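# Move bronze bushings from crate upright onto turntable disc

## Task

Lift every bronze bushing out of the crate and set it on the turntable's disc (the disc itself, not the central hub), standing on one of its open ends and resting directly on the disc. The steel bushings must stay in the crate. Do not end the scene while any bushing is still being carried round by the spinning disc. The crate must not end up tilted or pushed out of its corner guides. Nothing may be left in place only because the robot is holding it, and anything the robot is touching at the end must not settle more than about a fingernail's width once released.

## Robot and tools

Robot: one UR3e arm on a mount, with a Robotiq 2F-85 parallel gripper. Only this single arm is driven. Scene frame: origin on the table top straight below the arm base, +z up, +y to the left when facing along +x. The base may sit slightly tilted relative to the table. Gripper frame: fingers point along its +z, the pads close along its y. A flat block reaching about 9 cm from the wrist 3 axis toward gripper +x rotates with the hand, so keep it clear of the crate and turntable.

Joint order in every row and every per-joint result list: elbow, shoulder lift, shoulder pan, wrist 1, wrist 2, wrist 3. Use only this order. Ranges (rad): shoulder pan -3.142 to 3.142, shoulder lift -6.283 to 6.283, elbow 0.000 to 3.142, wrists each -6.283 to 6.283; true ends may differ by 0.010.

A row is 9 numbers, each in [-1, 1]: six joint displacements in the order above, then gripper position, force_limit, speed. The joint numbers are offsets, not poses, and are scaled: 1.0 equals 1.989 rad for elbow, shoulder lift and shoulder pan, and 3.977 rad for the three wrists. The three gripper numbers are absolute settings. Position: +1 fully open (85 mm), pads touch near -0.8, -1 keeps closing until blocked. force_limit: roughly 20 N at -1, 128 N at 0, 235 N at +1 per pad on a 40 mm part; thin parts get less. speed: about 20 mm/s at -1, 85 at 0, 150 at +1; a quicker close adds up to 5 to 12 N.

execute_actions(actions): a list of up to 15 actions; each action is a list of 1 to 15 rows, one row per 1/30 s step, and a short action repeats its final row until 15 steps pass. Every row's offsets are taken from the joint angles at the start of that action, not from the previous row; for the first action, from the last reported angles. An action asking any joint to go more than 0.010 rad beyond its range is rejected; if the first action fails this or any action is malformed, the whole call does nothing. An empty list just returns state and images.

move(target, speed, blocking): target is one 9-number row whose offsets count from the Joint positions in the latest result showing them. speed is the top joint speed in rad/s, 0.01 to 2 (default 0.5). All joints finish together, so the hand traces a curve; paths last 0.5 to 10 s and do not avoid obstacles. blocking=false returns after 0.5 s while motion continues; then use wait or stop before sending new rows or moves. The result adds a move: line with the ending (done, off_target, moving, held, fault), limits=held or limits=none, and the joint farthest from its target. The arm is stiff: a target even slightly beyond a firm contact may fault it.

wait(seconds): 0 to 10, holds the last command. stop(): brakes a running move. zoom_image(camera, region): camera is cam_high, cam_low or cam_wrist; region [x0, y0, x1, y1] in pixels, at most 504 by 504. read_manual(section): only "licences", no motion. finished_scene(scene): ends the current scene by its number; irreversible, and the result reports success. Replying without any tool call ends everything.

Results: end_effector_position (m) and end_effector_quat_wxyz in the scene frame, plus velocities; the printed position gets less accurate at long reach. This point lies between the closed pads; fingertips extend about 19 mm past it when closed, 6 mm when open, and closing pushes them about 13 mm further outward, so leave room above surfaces. Joint positions, Joint velocities and Joint targets are in rad and rad/s. Wrist force and Wrist torque are in the hand's own axes, noisy, offset by up to 3.5 N, saturating near 30 N; "no reading" is harmless. object_status: 0 moving, 1 blocked while opening, 2 blocked while closing (a grip), 3 reached target or pads met. To grip, send -1 and confirm 2. Any new position number resets it to 0 briefly; force_limit and speed only apply after a position change of at least 0.01, so open before re-gripping softer. position_measured counts: 3 open, 78 about 60 mm, 130 about 40 mm, 180 about 20 mm, 230 pads together. "joint sent to its limit" and "joint command not followed" flag clipped commands.

Motion: joint targets stay within 0.575 rad (base, shoulder, elbow) or 1.15 rad (wrists) of measured angles, and are scaled back if they would shift the hand over 100 mm; big moves therefore take several actions and may end short. Motion trails commands by about 0.17 s. The robot keeps its last command while you compose replies.

Cameras: cam_high and cam_low are 896x504, cam_wrist is 504x504 fisheye; calibration is supplied but fixed cameras can be off by a couple of degrees and millimetres.

Avoid: contact torque at a joint's load limit (shoulder pan and lift 50.7, elbow 26.3, wrists 8.46 N m, including load) or 150 N external force, which triggers a 10 s stop; motors at 85 °C brake the arm (warning from 70 °C). Occasional tugs or pushes may hit held or loose items. Do not drop, slam or shove things, knock anything off the table, tilt or shift the crate, or leave a bushing spinning.

Each tool is called after ">>>" as a command line: name --argument value for each argument, lists and objects as JSON in quotes; but a table of rows of numbers goes row by row, as --pt "numbers of a row", without its own name.

## Session

>>> execute_actions --actions '[]'

Scene clock: 0.00 s.
end_effector_position=(+0.0728, +0.2495, +0.1879) position_measured=3 object_status=3 end_effector_quat_wxyz=(-0.195, +0.887, +0.419, +0.007) end_effector_velocity=(+0.000, +0.000, -0.000) end_effector_angular_velocity=(-0.000, -0.000, -0.001)
Joint names: [elbow, shoulder lift, shoulder pan, wrist 1, wrist 2, wrist 3]
Joint positions: [ 2.514 -2.61   1.137 -2.017 -1.591  3.097]
Joint velocities: [-0.    -0.    -0.001  0.     0.    -0.   ]
Motor temperatures (°C, as the motors report them): [38 32 32 43 43 38]
Wrist force (N, on the end effector, along its own x y z axes, offset not removed): no reading
Wrist torque (N m, same axes, about the end effector's origin, offset not removed): no reading
Joint targets: [2.514 -2.610 1.137 -2.017 -1.591 3.097]

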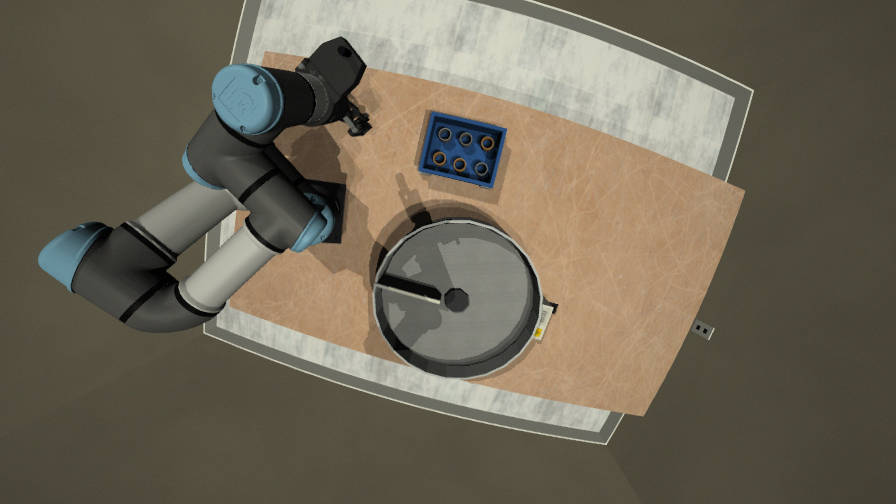

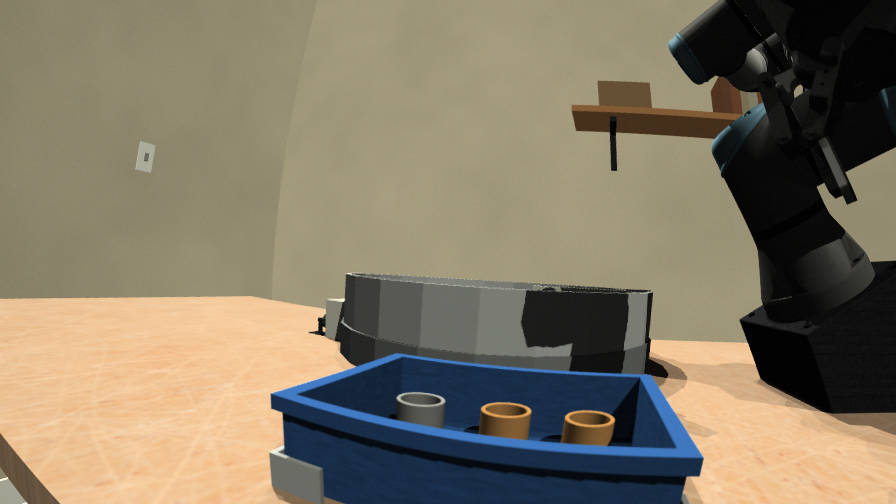

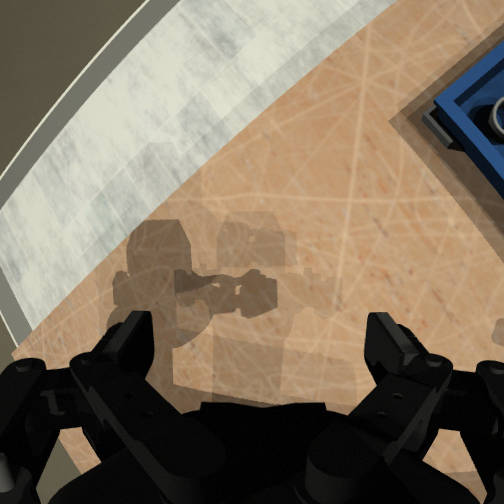

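>>> zoom_image --camera "cam_high" --region '[360, 100, 580, 390]'

>>> zoom_image --camera "cam_high" --region '[500, 280, 580, 360]'

Region (360, 100, 580, 390) of cam_high's 896x504 image, scaled by 1.738, with more detail than that image has; it fills the left 382 columns of this view, and the rest is white.

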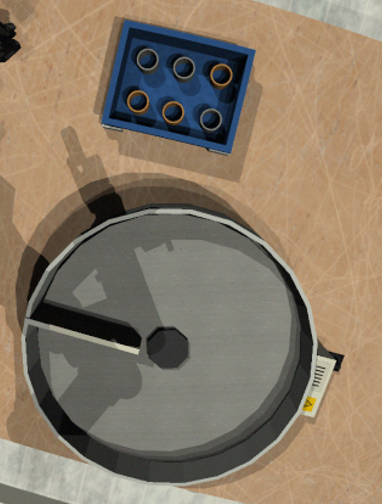

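Region (500, 280, 580, 360) of cam_high's 896x504 image, scaled by 6.300, with more detail than that image has.

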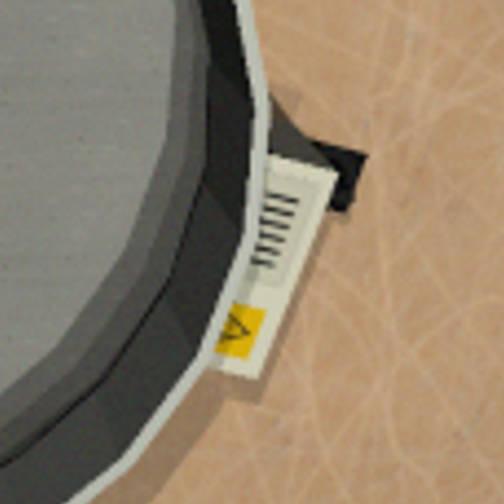

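>>> move --target '[-0.1428,0.2288,-0.2438,-0.0307,-0.037,0.1157,0.15,-0.5,0]'

Scene clock: 57.17 s.
end_effector_position=(+0.2535, +0.2055, +0.1301) position_measured=110 object_status=3 end_effector_quat_wxyz=(+0.000, +1.000, +0.000, -0.000) end_effector_velocity=(+0.002, -0.000, +0.000) end_effector_angular_velocity=(-0.002, -0.002, -0.005)
Joint names: [elbow, shoulder lift, shoulder pan, wrist 1, wrist 2, wrist 3]
Joint positions: [ 2.23  -2.155  0.653 -2.139 -1.739  3.556]
Joint velocities: [-0.003  0.002 -0.003 -0.    -0.001  0.002]
Motor temperatures (°C, as the motors report them): [38 32 32 43 43 38]
Wrist force (N, on the end effector, along its own x y z axes, offset not removed): [1.2 1.3 0.8]
Wrist torque (N m, same axes, about the end effector's origin, offset not removed): [0.17 -0.22 0.05]
Joint targets: [2.230 -2.155 0.653 -2.139 -1.739 3.557]
move: done; limits=none; farthest joint: the shoulder pan, 0.001 radians from its target (0.485 radians at the start)
camera_calibration (this result's frames):
cam_wrist: T_world_to_cam=[[0.0190259, -0.999817, -0.00186081, 0.198736], [-0.97071, -0.0189178, 0.239507, 0.253222], [-0.239498, -0.00275052, -0.970893, 0.336756], [0, 0, 0, 1]] pos_world=[0.322676, 0.204417, 0.266676]

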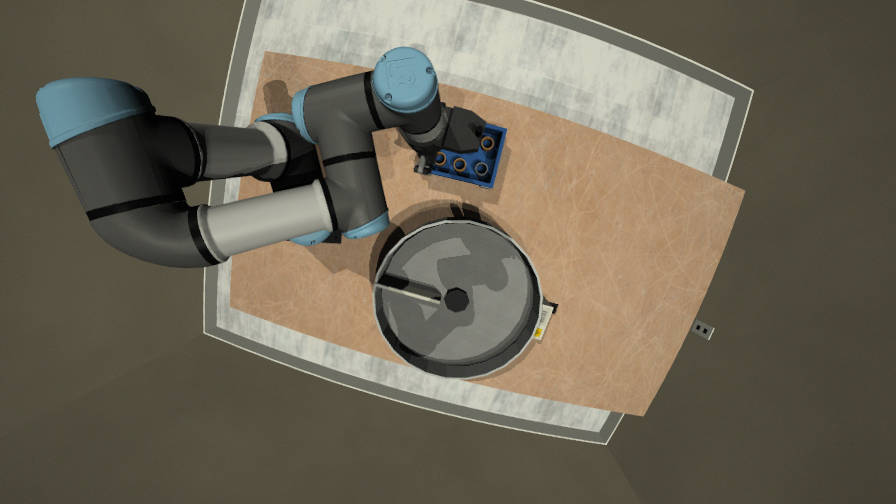

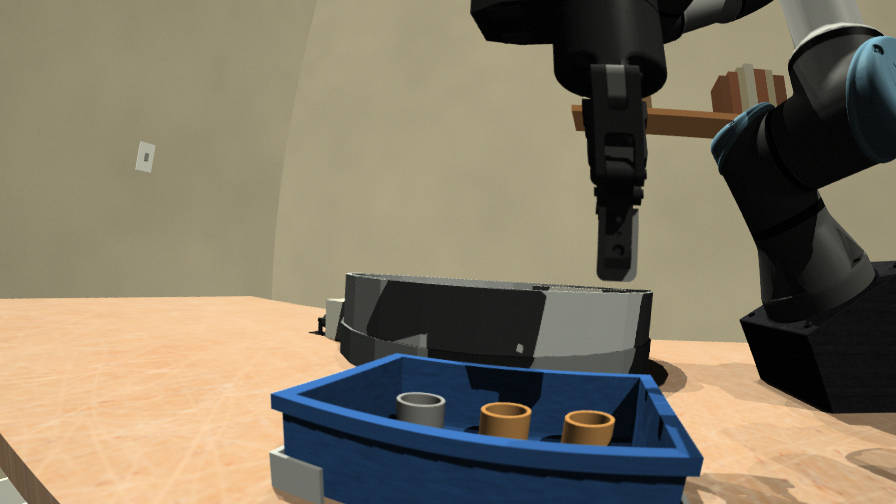

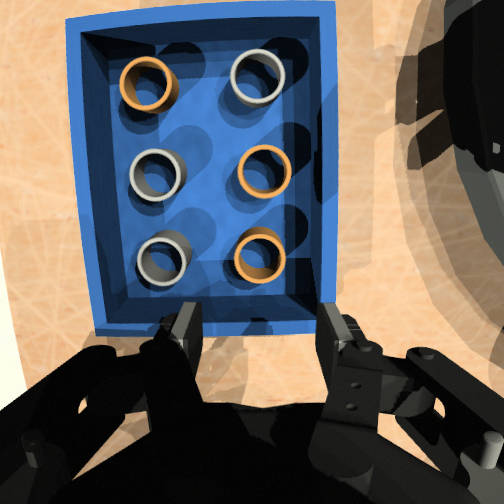

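>>> move --target '[0.0736,0.081,-0.047,-0.0804,0.0114,-0.0206,0.15,-0.5,0]'

Scene clock: 71.83 s.
end_effector_position=(+0.2622, +0.2012, +0.0751) position_measured=110 object_status=3 end_effector_quat_wxyz=(-0.000, +1.000, -0.000, -0.000) end_effector_velocity=(-0.000, -0.000, -0.001) end_effector_angular_velocity=(+0.000, +0.001, +0.000)
Joint names: [elbow, shoulder lift, shoulder pan, wrist 1, wrist 2, wrist 3]
Joint positions: [ 2.376 -1.994  0.559 -2.459 -1.693  3.475]
Joint velocities: [ 0.002  0.001 -0.    -0.002  0.001 -0.001]
Motor temperatures (°C, as the motors report them): [38 32 32 43 43 38]
Wrist force (N, on the end effector, along its own x y z axes, offset not removed): [1.0 1.8 -0.8]
Wrist torque (N m, same axes, about the end effector's origin, offset not removed): [0.29 -0.17 0.00]
Joint targets: [2.376 -1.994 0.559 -2.459 -1.693 3.475]
move: done; limits=none; farthest joint: the wrist 3, 0.001 radians from its target (0.083 radians at the start)
camera_calibration (this result's frames):
cam_wrist: T_world_to_cam=[[0.0180024, -0.999835, -0.00248306, 0.194485], [-0.970756, -0.0180734, 0.239387, 0.274589], [-0.239393, -0.00189911, -0.970921, 0.285237], [0, 0, 0, 1]] pos_world=[0.331341, 0.199957, 0.211692]

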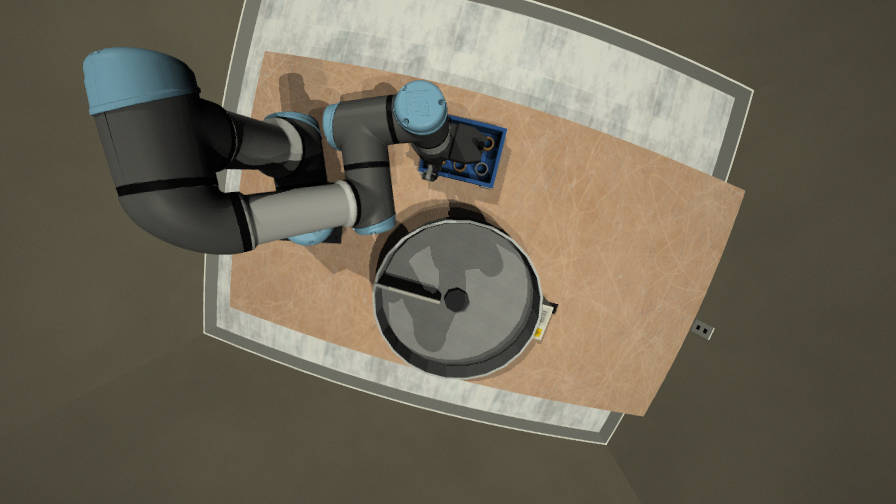

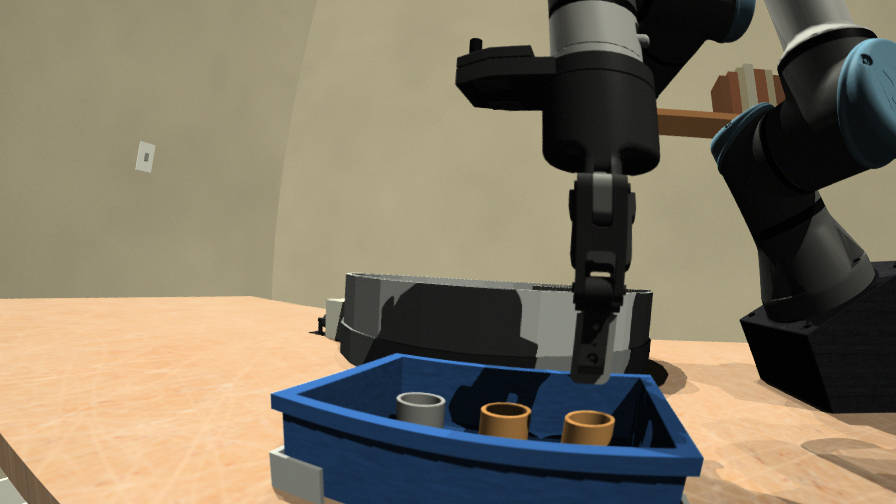

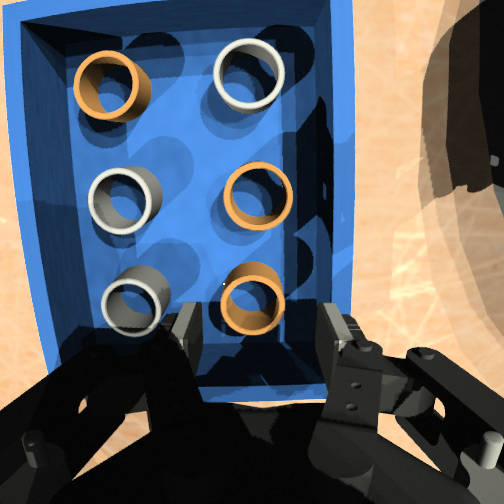

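>>> move --target '[0.0268,0.107,-0.0088,-0.0672,0.002,-0.0043,0.15,-0.5,0]' --speed 0.2

>>> execute_actions --actions '[[[0,0,0,0,0,0,-1,-0.5,0]],[[0,0,0,0,0,0,-1,-0.5,0]]]'

Scene clock: 97.03 s.
end_effector_position=(+0.2688, +0.2035, +0.0590) position_measured=109 object_status=3 end_effector_quat_wxyz=(-0.001, +1.000, +0.001, +0.007) end_effector_velocity=(+0.000, -0.000, -0.000) end_effector_angular_velocity=(-0.000, -0.000, -0.001)
Joint names: [elbow, shoulder lift, shoulder pan, wrist 1, wrist 2, wrist 3]
Joint positions: [ 2.395 -1.901  0.554 -2.585 -1.694  3.467]
Joint velocities: [-0.     0.    -0.001 -0.    -0.     0.   ]
Motor temperatures (°C, as the motors report them): [38 32 32 43 43 38]
Wrist force (N, on the end effector, along its own x y z axes, offset not removed): [-6.3 2.7 -25.4]
Wrist torque (N m, same axes, about the end effector's origin, offset not removed): [-0.75 -0.25 0.29]
Joint targets: [2.395 -1.900 0.554 -2.585 -1.694 3.467]
FORCE FAULT: contact force on the arm reached its limit, and the arm stopped for 10 seconds. The contact can be on any part of the arm, not only on its tool. That time counts as 20 of the actions that you can send in this scene. The arm's remaining commands of this call were not run. The arm holds still and accepts commands again. Move the arm away from the contact; if what it grips holds it there, let go first. Pushing or pulling that hard again can fault the arm again.
move: fault; limits=none; farthest joint: the wrist 1, 0.141 radians from its target (0.267 radians at the start)
camera_calibration (this result's frames):
cam_wrist: T_world_to_cam=[[0.019152, -0.999812, -0.00313526, 0.196446], [-0.973856, -0.0193645, 0.22634, 0.286785], [-0.226358, -0.00128157, -0.974043, 0.267693], [0, 0, 0, 1]] pos_world=[0.33612, 0.202305, 0.196449]

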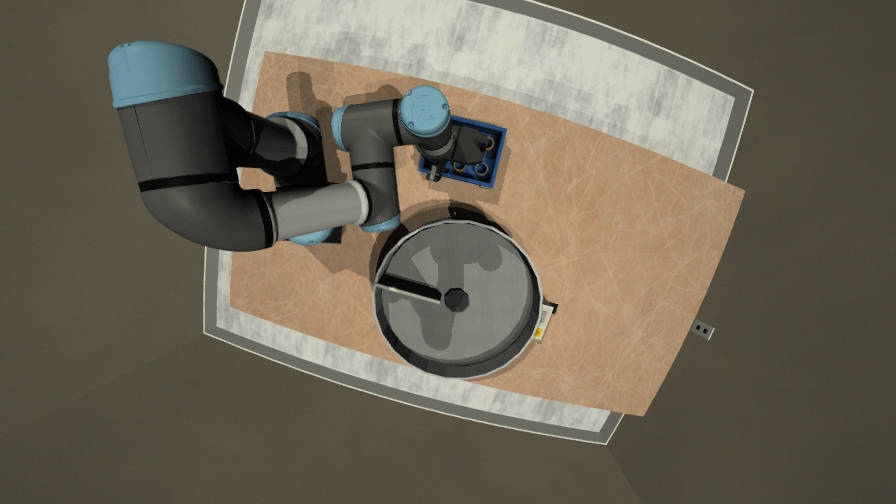

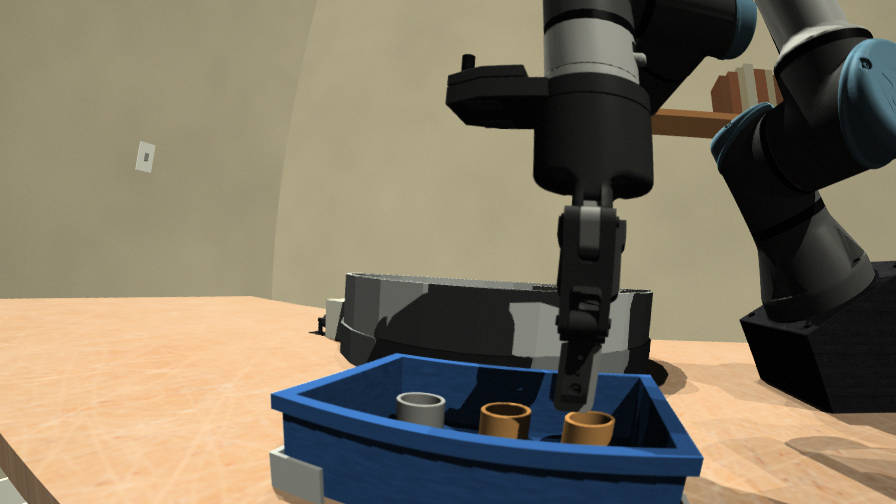

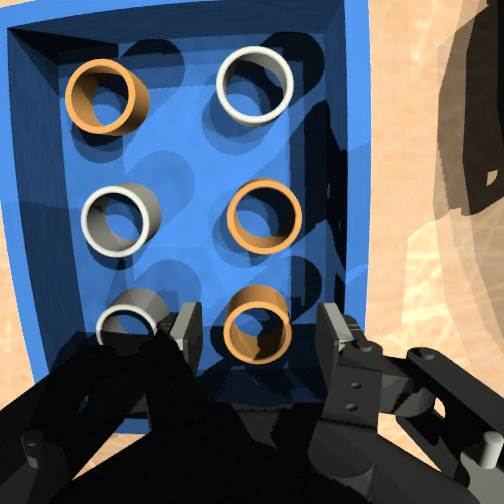

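not run: a fault stop came before this call.

>>> move --target '[-0.0096,-0.0468,0.008,0.0317,0,0,-0.08,-0.5,0]' --speed 0.3

Scene clock: 101.73 s.
end_effector_position=(+0.2603, +0.2035, +0.0759) position_measured=139 object_status=3 end_effector_quat_wxyz=(-0.002, +1.000, +0.008, -0.000) end_effector_velocity=(-0.000, -0.000, +0.000) end_effector_angular_velocity=(-0.000, +0.001, -0.000)
Joint names: [elbow, shoulder lift, shoulder pan, wrist 1, wrist 2, wrist 3]
Joint positions: [ 2.376 -1.993  0.57  -2.459 -1.694  3.467]
Joint velocities: [ 0.    -0.002  0.     0.002 -0.     0.   ]
Motor temperatures (°C, as the motors report them): [38 32 32 43 43 38]
Wrist force (N, on the end effector, along its own x y z axes, offset not removed): [-0.2 1.4 0.3]
Wrist torque (N m, same axes, about the end effector's origin, offset not removed): [0.18 0.06 0.01]
Joint targets: [2.376 -1.994 0.570 -2.459 -1.694 3.467]
move: done; limits=none; farthest joint: the shoulder lift, 0.001 radians from its target (0.094 radians at the start)
camera_calibration (this result's frames):
cam_wrist: T_world_to_cam=[[0.0345852, -0.999379, -0.00679956, 0.192786], [-0.970186, -0.0352064, 0.239789, 0.275909], [-0.23988, -0.00169632, -0.970801, 0.285608], [0, 0, 0, 1]] pos_world=[0.329528, 0.202864, 0.21242]

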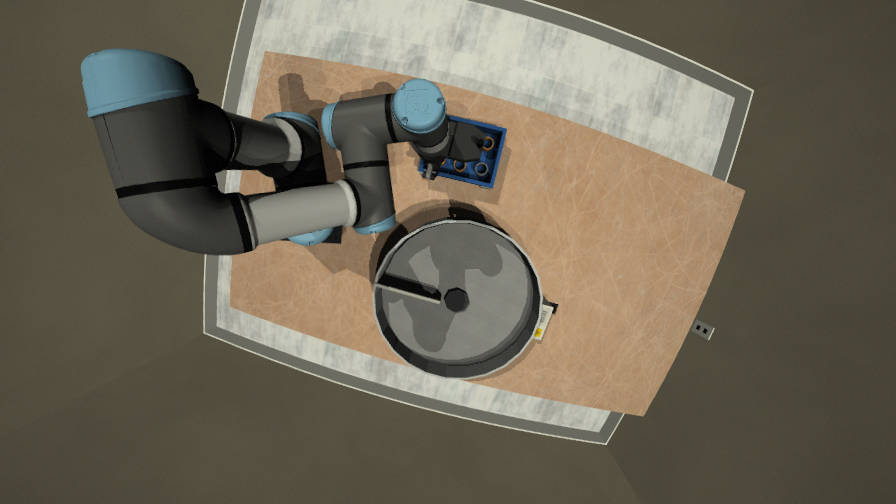

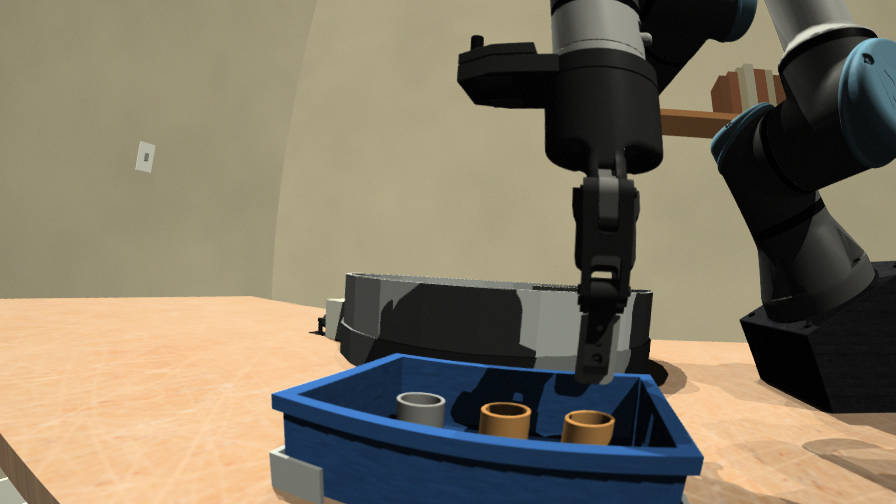

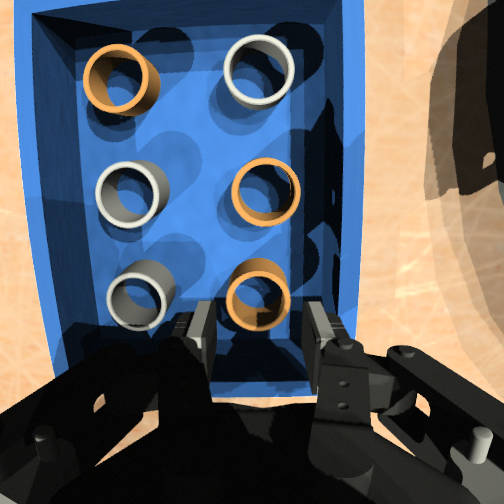

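>>> move --target '[0.0215,0.0852,-0.0115,-0.0538,0.0018,-0.0018,-0.08,-0.5,0]' --speed 0.1

Scene clock: 108.07 s.
end_effector_position=(+0.2656, +0.2041, +0.0429) position_measured=139 object_status=3 end_effector_quat_wxyz=(-0.000, +1.000, +0.002, -0.000) end_effector_velocity=(-0.000, +0.000, -0.000) end_effector_angular_velocity=(+0.000, +0.001, +0.001)
Joint names: [elbow, shoulder lift, shoulder pan, wrist 1, wrist 2, wrist 3]
Joint positions: [ 2.419 -1.824  0.547 -2.673 -1.687  3.46 ]
Joint velocities: [ 0.001  0.002  0.001 -0.003  0.    -0.   ]
Motor temperatures (°C, as the motors report them): [38 32 32 43 43 38]
Wrist force (N, on the end effector, along its own x y z axes, offset not removed): [1.0 1.6 0.2]
Wrist torque (N m, same axes, about the end effector's origin, offset not removed): [0.24 -0.15 -0.01]
Joint targets: [2.419 -1.824 0.547 -2.673 -1.687 3.460]
move: done; limits=none; farthest joint: the shoulder lift, 0.001 radians from its target (0.170 radians at the start)
camera_calibration (this result's frames):
cam_wrist: T_world_to_cam=[[0.0216993, -0.99976, -0.0028632, 0.196345], [-0.970713, -0.0217541, 0.239254, 0.286408], [-0.239259, -0.00241229, -0.970953, 0.254829], [0, 0, 0, 1]] pos_world=[0.334729, 0.203144, 0.179465]

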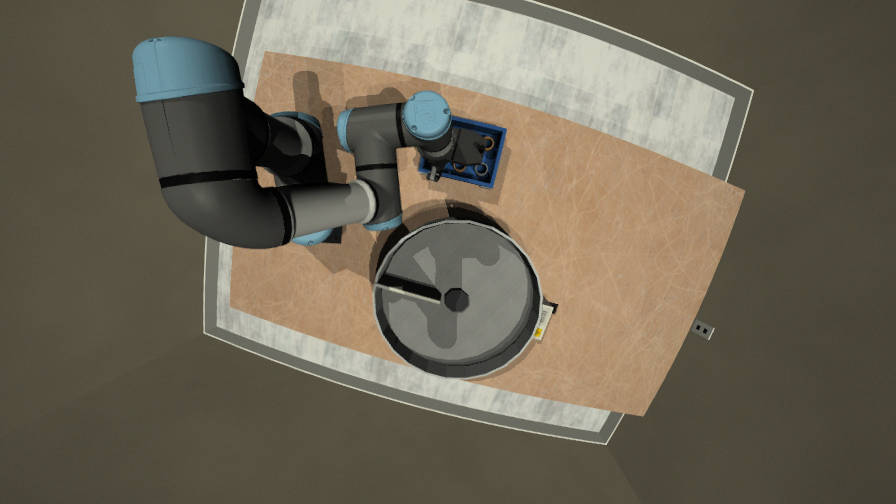

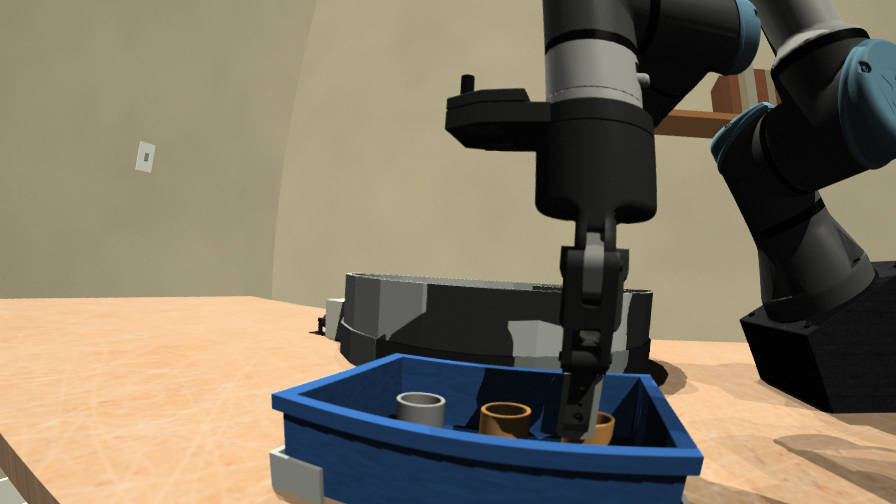

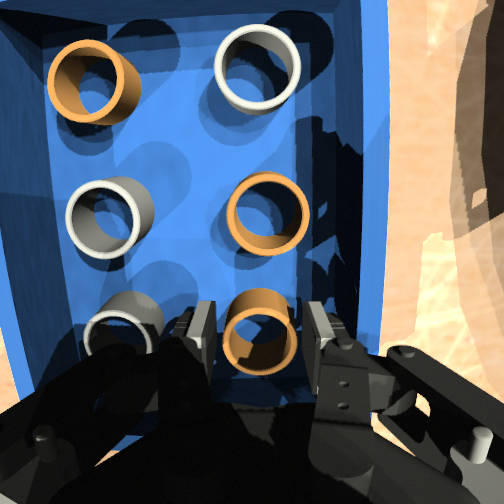

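>>> move --target '[0.005,0.0216,-0.0028,-0.0134,0.0005,-0.0005,-0.08,-0.5,0]' --speed 0.1

>>> execute_actions --actions '[[[0,0,0,0,0,0,-1,-0.5,0]],[[0,0,0,0,0,0,-1,-0.5,0]]]'

Scene clock: 113.30 s.
end_effector_position=(+0.2662, +0.2040, +0.0349) position_measured=139 object_status=3 end_effector_quat_wxyz=(-0.000, +1.000, +0.000, -0.000) end_effector_velocity=(-0.000, -0.000, -0.000) end_effector_angular_velocity=(-0.000, +0.000, -0.001)
Joint names: [elbow, shoulder lift, shoulder pan, wrist 1, wrist 2, wrist 3]
Joint positions: [ 2.429 -1.781  0.542 -2.726 -1.685  3.458]
Joint velocities: [ 0.001  0.002 -0.001 -0.003  0.     0.   ]
Motor temperatures (°C, as the motors report them): [38 32 32 43 43 38]
Wrist force (N, on the end effector, along its own x y z axes, offset not removed): [0.3 2.0 0.1]
Wrist torque (N m, same axes, about the end effector's origin, offset not removed): [0.26 -0.09 0.01]
Joint targets: [2.429 -1.781 0.542 -2.726 -1.685 3.458]
move: done; limits=none; farthest joint: the shoulder pan, 0.000 radians from its target (0.006 radians at the start)
camera_calibration (this result's frames):
cam_wrist: T_world_to_cam=[[0.0188229, -0.999821, -0.00213293, 0.196903], [-0.970788, -0.0187866, 0.239202, 0.288269], [-0.239199, -0.00243186, -0.970967, 0.24716], [0, 0, 0, 1]] pos_world=[0.335263, 0.202884, 0.171449]

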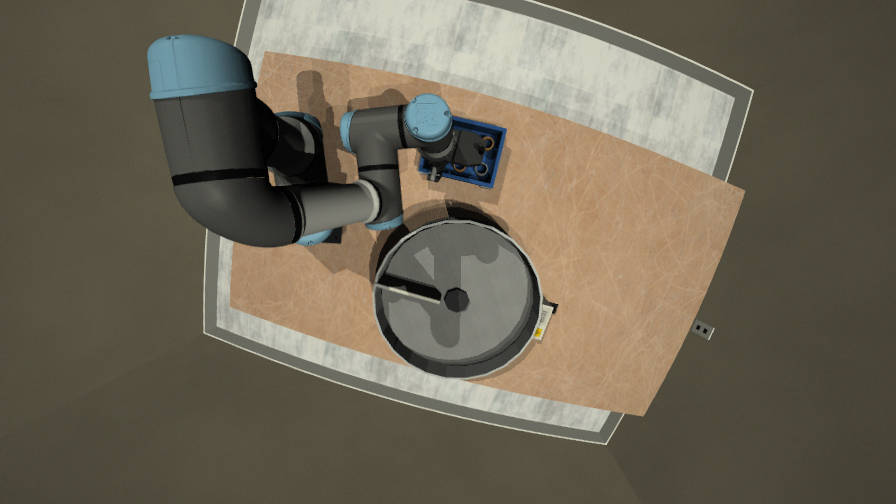

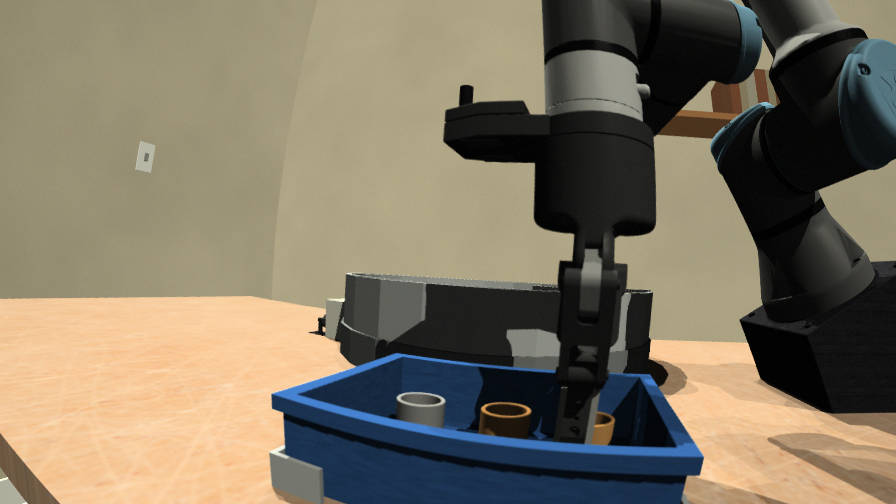

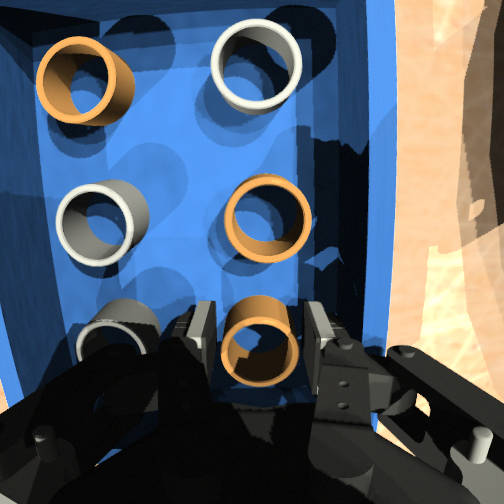

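Scene clock: 114.30 s.
end_effector_position=(+0.2662, +0.2040, +0.0349) position_measured=155 object_status=2 end_effector_quat_wxyz=(-0.000, +1.000, +0.000, -0.000) end_effector_velocity=(+0.000, -0.000, +0.000) end_effector_angular_velocity=(-0.000, -0.001, -0.001)
Joint names: [elbow, shoulder lift, shoulder pan, wrist 1, wrist 2, wrist 3]
Joint positions: [ 2.429 -1.781  0.542 -2.726 -1.685  3.458]
Joint velocities: [-0.    -0.    -0.001  0.     0.     0.   ]
Motor temperatures (°C, as the motors report them): [38 32 32 43 43 38]
Wrist force (N, on the end effector, along its own x y z axes, offset not removed): [-3.7 4.6 -19.5]
Wrist torque (N m, same axes, about the end effector's origin, offset not removed): [0.17 -0.42 -0.01]
Joint targets: [2.429 -1.781 0.542 -2.726 -1.685 3.458]
camera_calibration (this result's frames):
cam_wrist: T_world_to_cam=[[0.0188162, -0.999821, -0.00215008, 0.196908], [-0.970797, -0.0187843, 0.239164, 0.288283], [-0.239161, -0.00241287, -0.970977, 0.247145], [0, 0, 0, 1]] pos_world=[0.335267, 0.202884, 0.171448]

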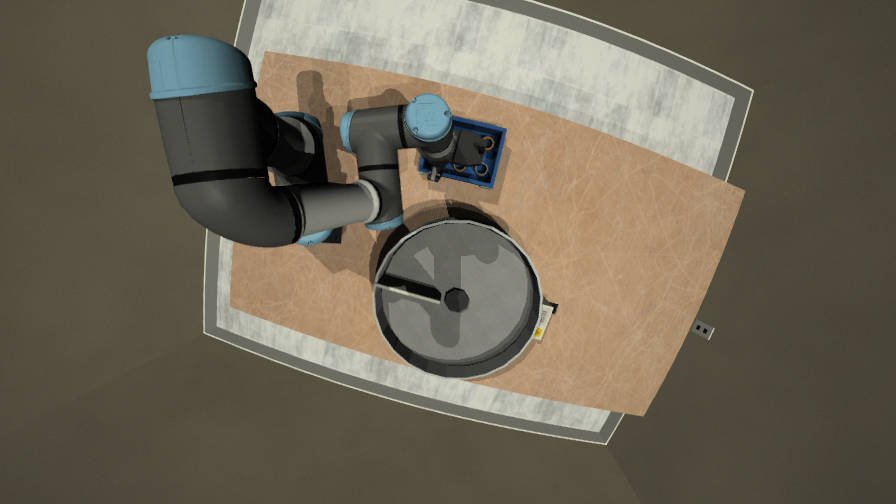

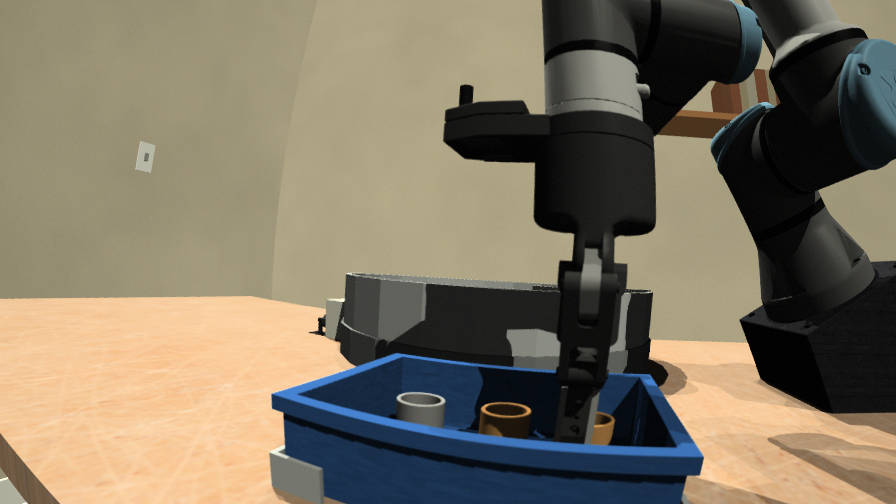

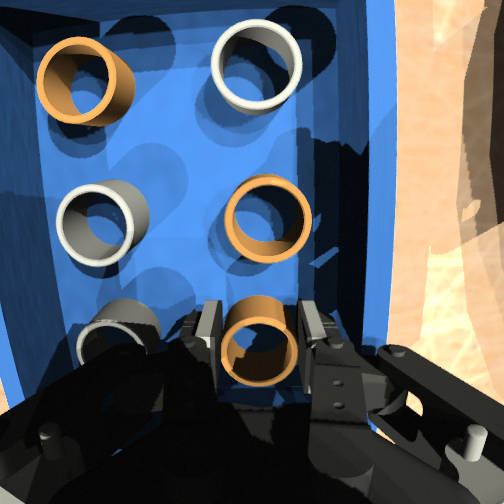

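>>> move --target '[-0.1702,-0.2019,0.0508,0.1892,-0.0122,0.0229,-1,-0.5,0]' --speed 0.5

>>> move --target '[-0.1132,-0.0517,-0.4303,0.0913,0.1038,0,-1,-0.5,0]'

>>> move --target '[-0.0474,0.0502,-0.2557,0.0423,0.0476,0,-1,-0.5,0]'

Scene clock: 137.17 s.
end_effector_position=(+0.2663, +0.2040, +0.1597) position_measured=155 object_status=2 end_effector_quat_wxyz=(-0.000, +1.000, -0.000, -0.000) end_effector_velocity=(-0.000, +0.000, +0.001) end_effector_angular_velocity=(+0.001, -0.001, +0.000)
Joint names: [elbow, shoulder lift, shoulder pan, wrist 1, wrist 2, wrist 3]
Joint positions: [ 2.091 -2.183  0.643 -1.974 -1.733  3.549]
Joint velocities: [-0.002 -0.001  0.001  0.003 -0.     0.   ]
Motor temperatures (°C, as the motors report them): [38 32 32 43 43 38]
Wrist force (N, on the end effector, along its own x y z axes, offset not removed): [0.2 1.7 1.2]
Wrist torque (N m, same axes, about the end effector's origin, offset not removed): [0.19 -0.06 0.01]
Joint targets: [2.091 -2.183 0.643 -1.974 -1.734 3.549]
move: done; limits=none; farthest joint: the shoulder pan, 0.000 radians from its target (0.101 radians at the start)
camera_calibration (this result's frames):
cam_wrist: T_world_to_cam=[[0.017195, -0.99985, -0.00215396, 0.197606], [-0.97078, -0.0172107, 0.239352, 0.258158], [-0.239353, -0.00202463, -0.970931, 0.368377], [0, 0, 0, 1]] pos_world=[0.335389, 0.202765, 0.296303]

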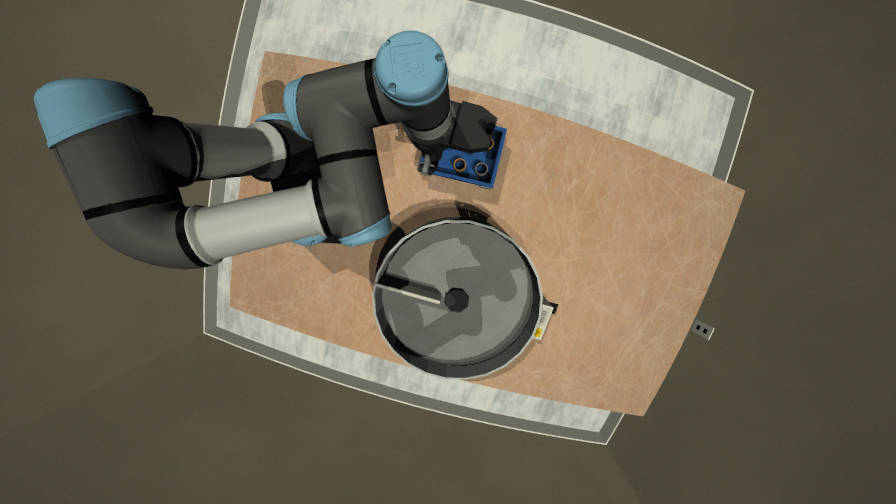

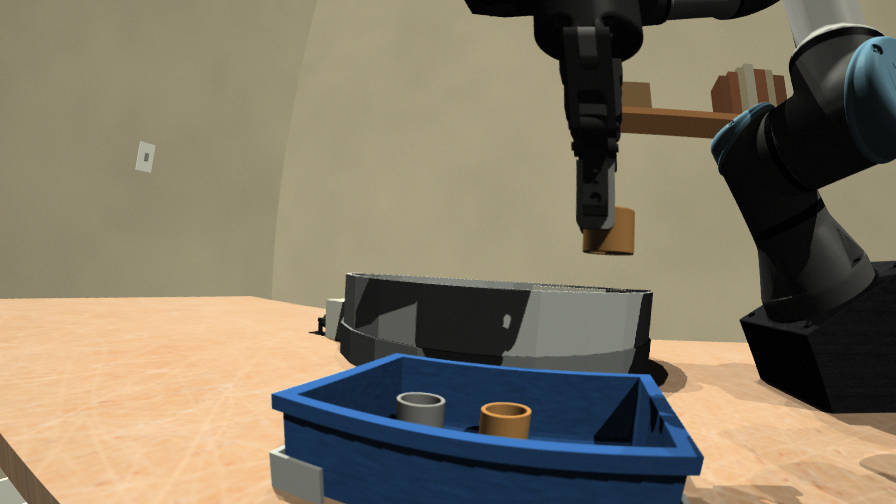

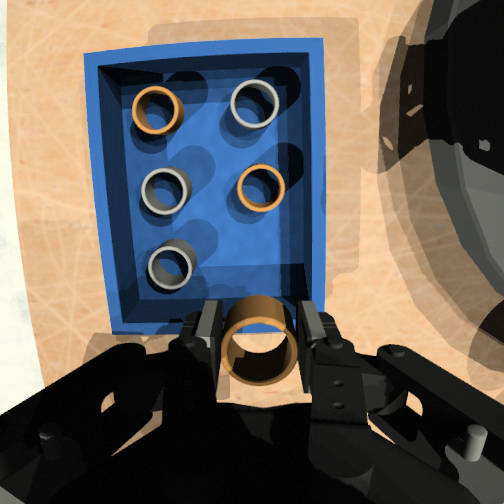

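Scene clock: 139.53 s.
end_effector_position=(+0.3602, +0.0998, +0.1700) position_measured=155 object_status=2 end_effector_quat_wxyz=(+0.000, +0.929, -0.369, -0.000) end_effector_velocity=(+0.001, -0.001, +0.000) end_effector_angular_velocity=(-0.001, -0.001, -0.003)
Joint names: [elbow, shoulder lift, shoulder pan, wrist 1, wrist 2, wrist 3]
Joint positions: [ 1.866 -2.286 -0.213 -1.611 -1.321  3.549]
Joint velocities: [-0.002 -0.    -0.004  0.001  0.001  0.   ]
Motor temperatures (°C, as the motors report them): [38 32 32 43 43 38]
Wrist force (N, on the end effector, along its own x y z axes, offset not removed): [0.7 1.4 0.2]
Wrist torque (N m, same axes, about the end effector's origin, offset not removed): [0.19 -0.11 -0.02]
Joint targets: [1.865 -2.286 -0.213 -1.611 -1.321 3.549]
move: done; limits=none; farthest joint: the wrist 2, 0.001 radians from its target (0.413 radians at the start)
camera_calibration (this result's frames):
cam_wrist: T_world_to_cam=[[-0.672903, -0.739729, -0.00173938, 0.314392], [-0.718572, 0.653096, 0.238997, 0.187382], [-0.175657, 0.162072, -0.971019, 0.36127], [0, 0, 0, 1]] pos_world=[0.409663, 0.051635, 0.306564]

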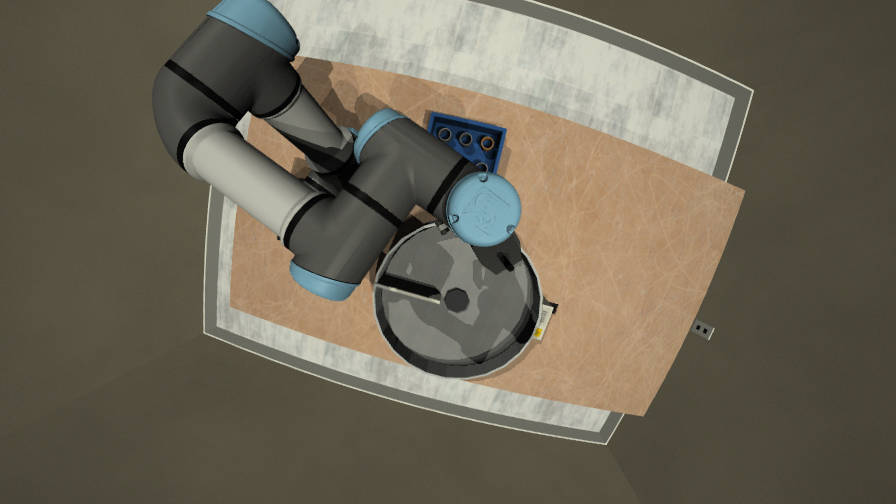

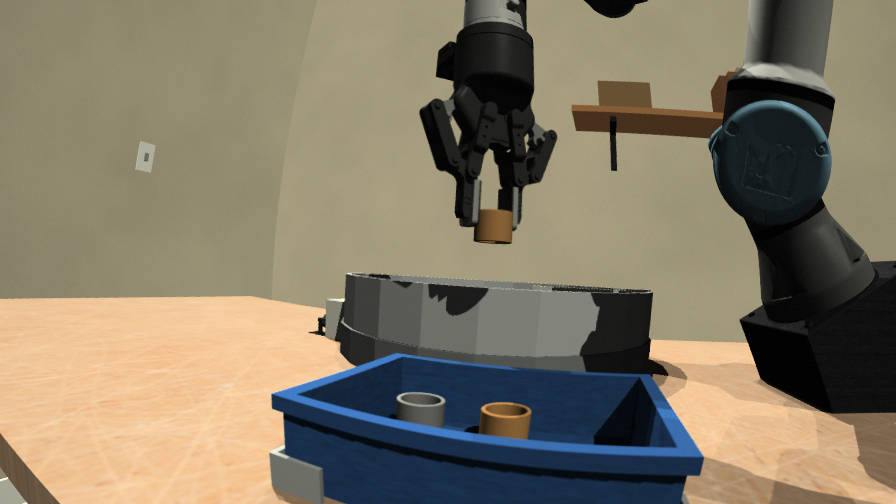

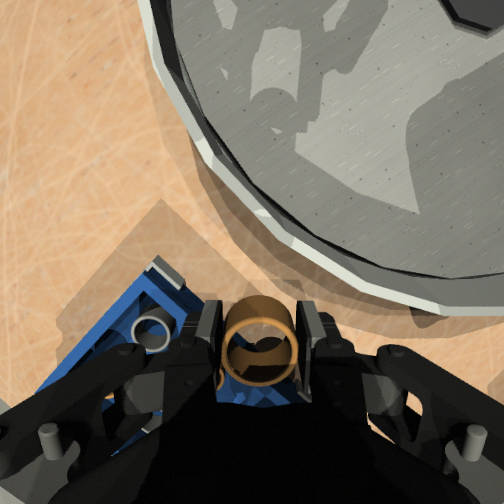

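Scene clock: 141.20 s.
end_effector_position=(+0.3903, -0.0051, +0.1599) position_measured=155 object_status=2 end_effector_quat_wxyz=(+0.000, +0.808, -0.589, +0.000) end_effector_velocity=(+0.000, -0.001, +0.000) end_effector_angular_velocity=(-0.001, -0.000, -0.004)
Joint names: [elbow, shoulder lift, shoulder pan, wrist 1, wrist 2, wrist 3]
Joint positions: [ 1.771 -2.186 -0.721 -1.443 -1.132  3.549]
Joint velocities: [-0.     0.    -0.004  0.001  0.001  0.   ]
Motor temperatures (°C, as the motors report them): [38 32 32 43 43 38]
Wrist force (N, on the end effector, along its own x y z axes, offset not removed): [0.0 1.8 -0.2]
Wrist torque (N m, same axes, about the end effector's origin, offset not removed): [0.25 -0.01 0.05]
Joint targets: [1.771 -2.186 -0.721 -1.442 -1.131 3.549]
move: done; limits=none; farthest joint: the shoulder pan, 0.000 radians from its target (0.509 radians at the start)
camera_calibration (this result's frames):
cam_wrist: T_world_to_cam=[[-0.946044, -0.324035, -0.00166407, 0.365739], [-0.315049, 0.918585, 0.238632, 0.123884], [-0.0757964, 0.22628, -0.971109, 0.335119], [0, 0, 0, 1]] pos_world=[0.410436, -0.0711165, 0.296483]

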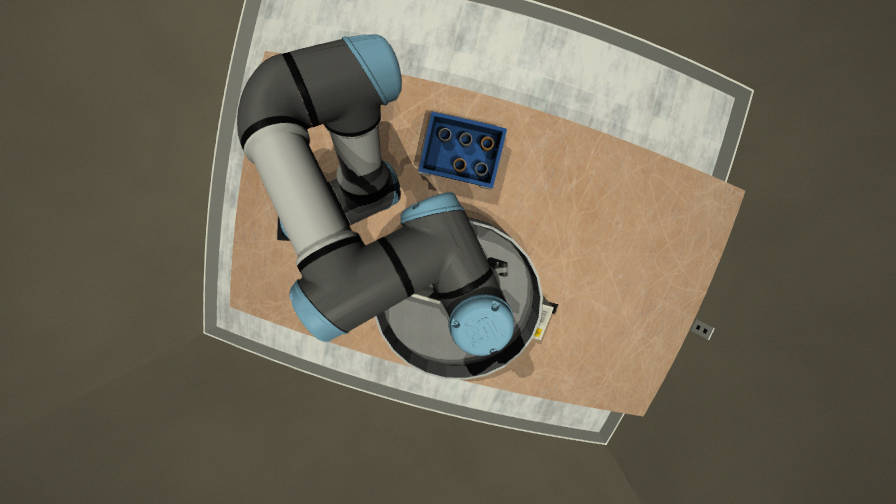

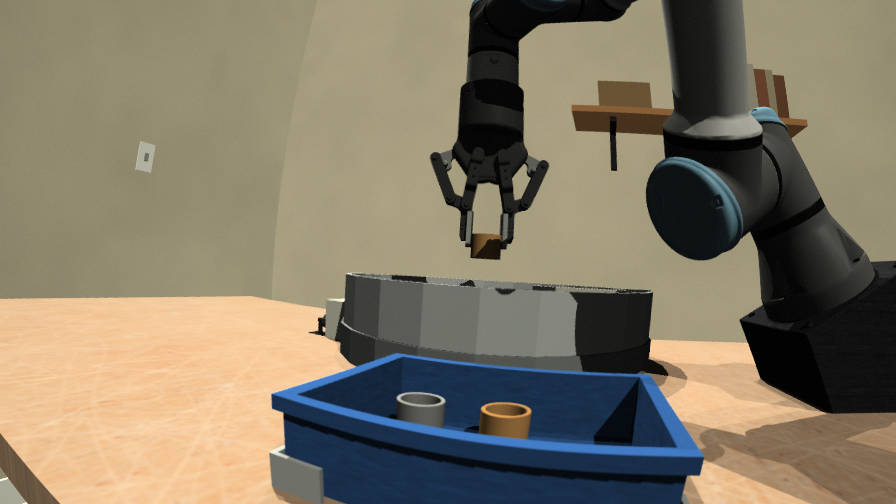

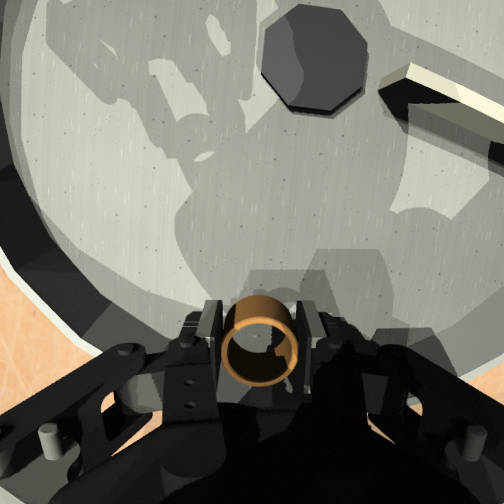

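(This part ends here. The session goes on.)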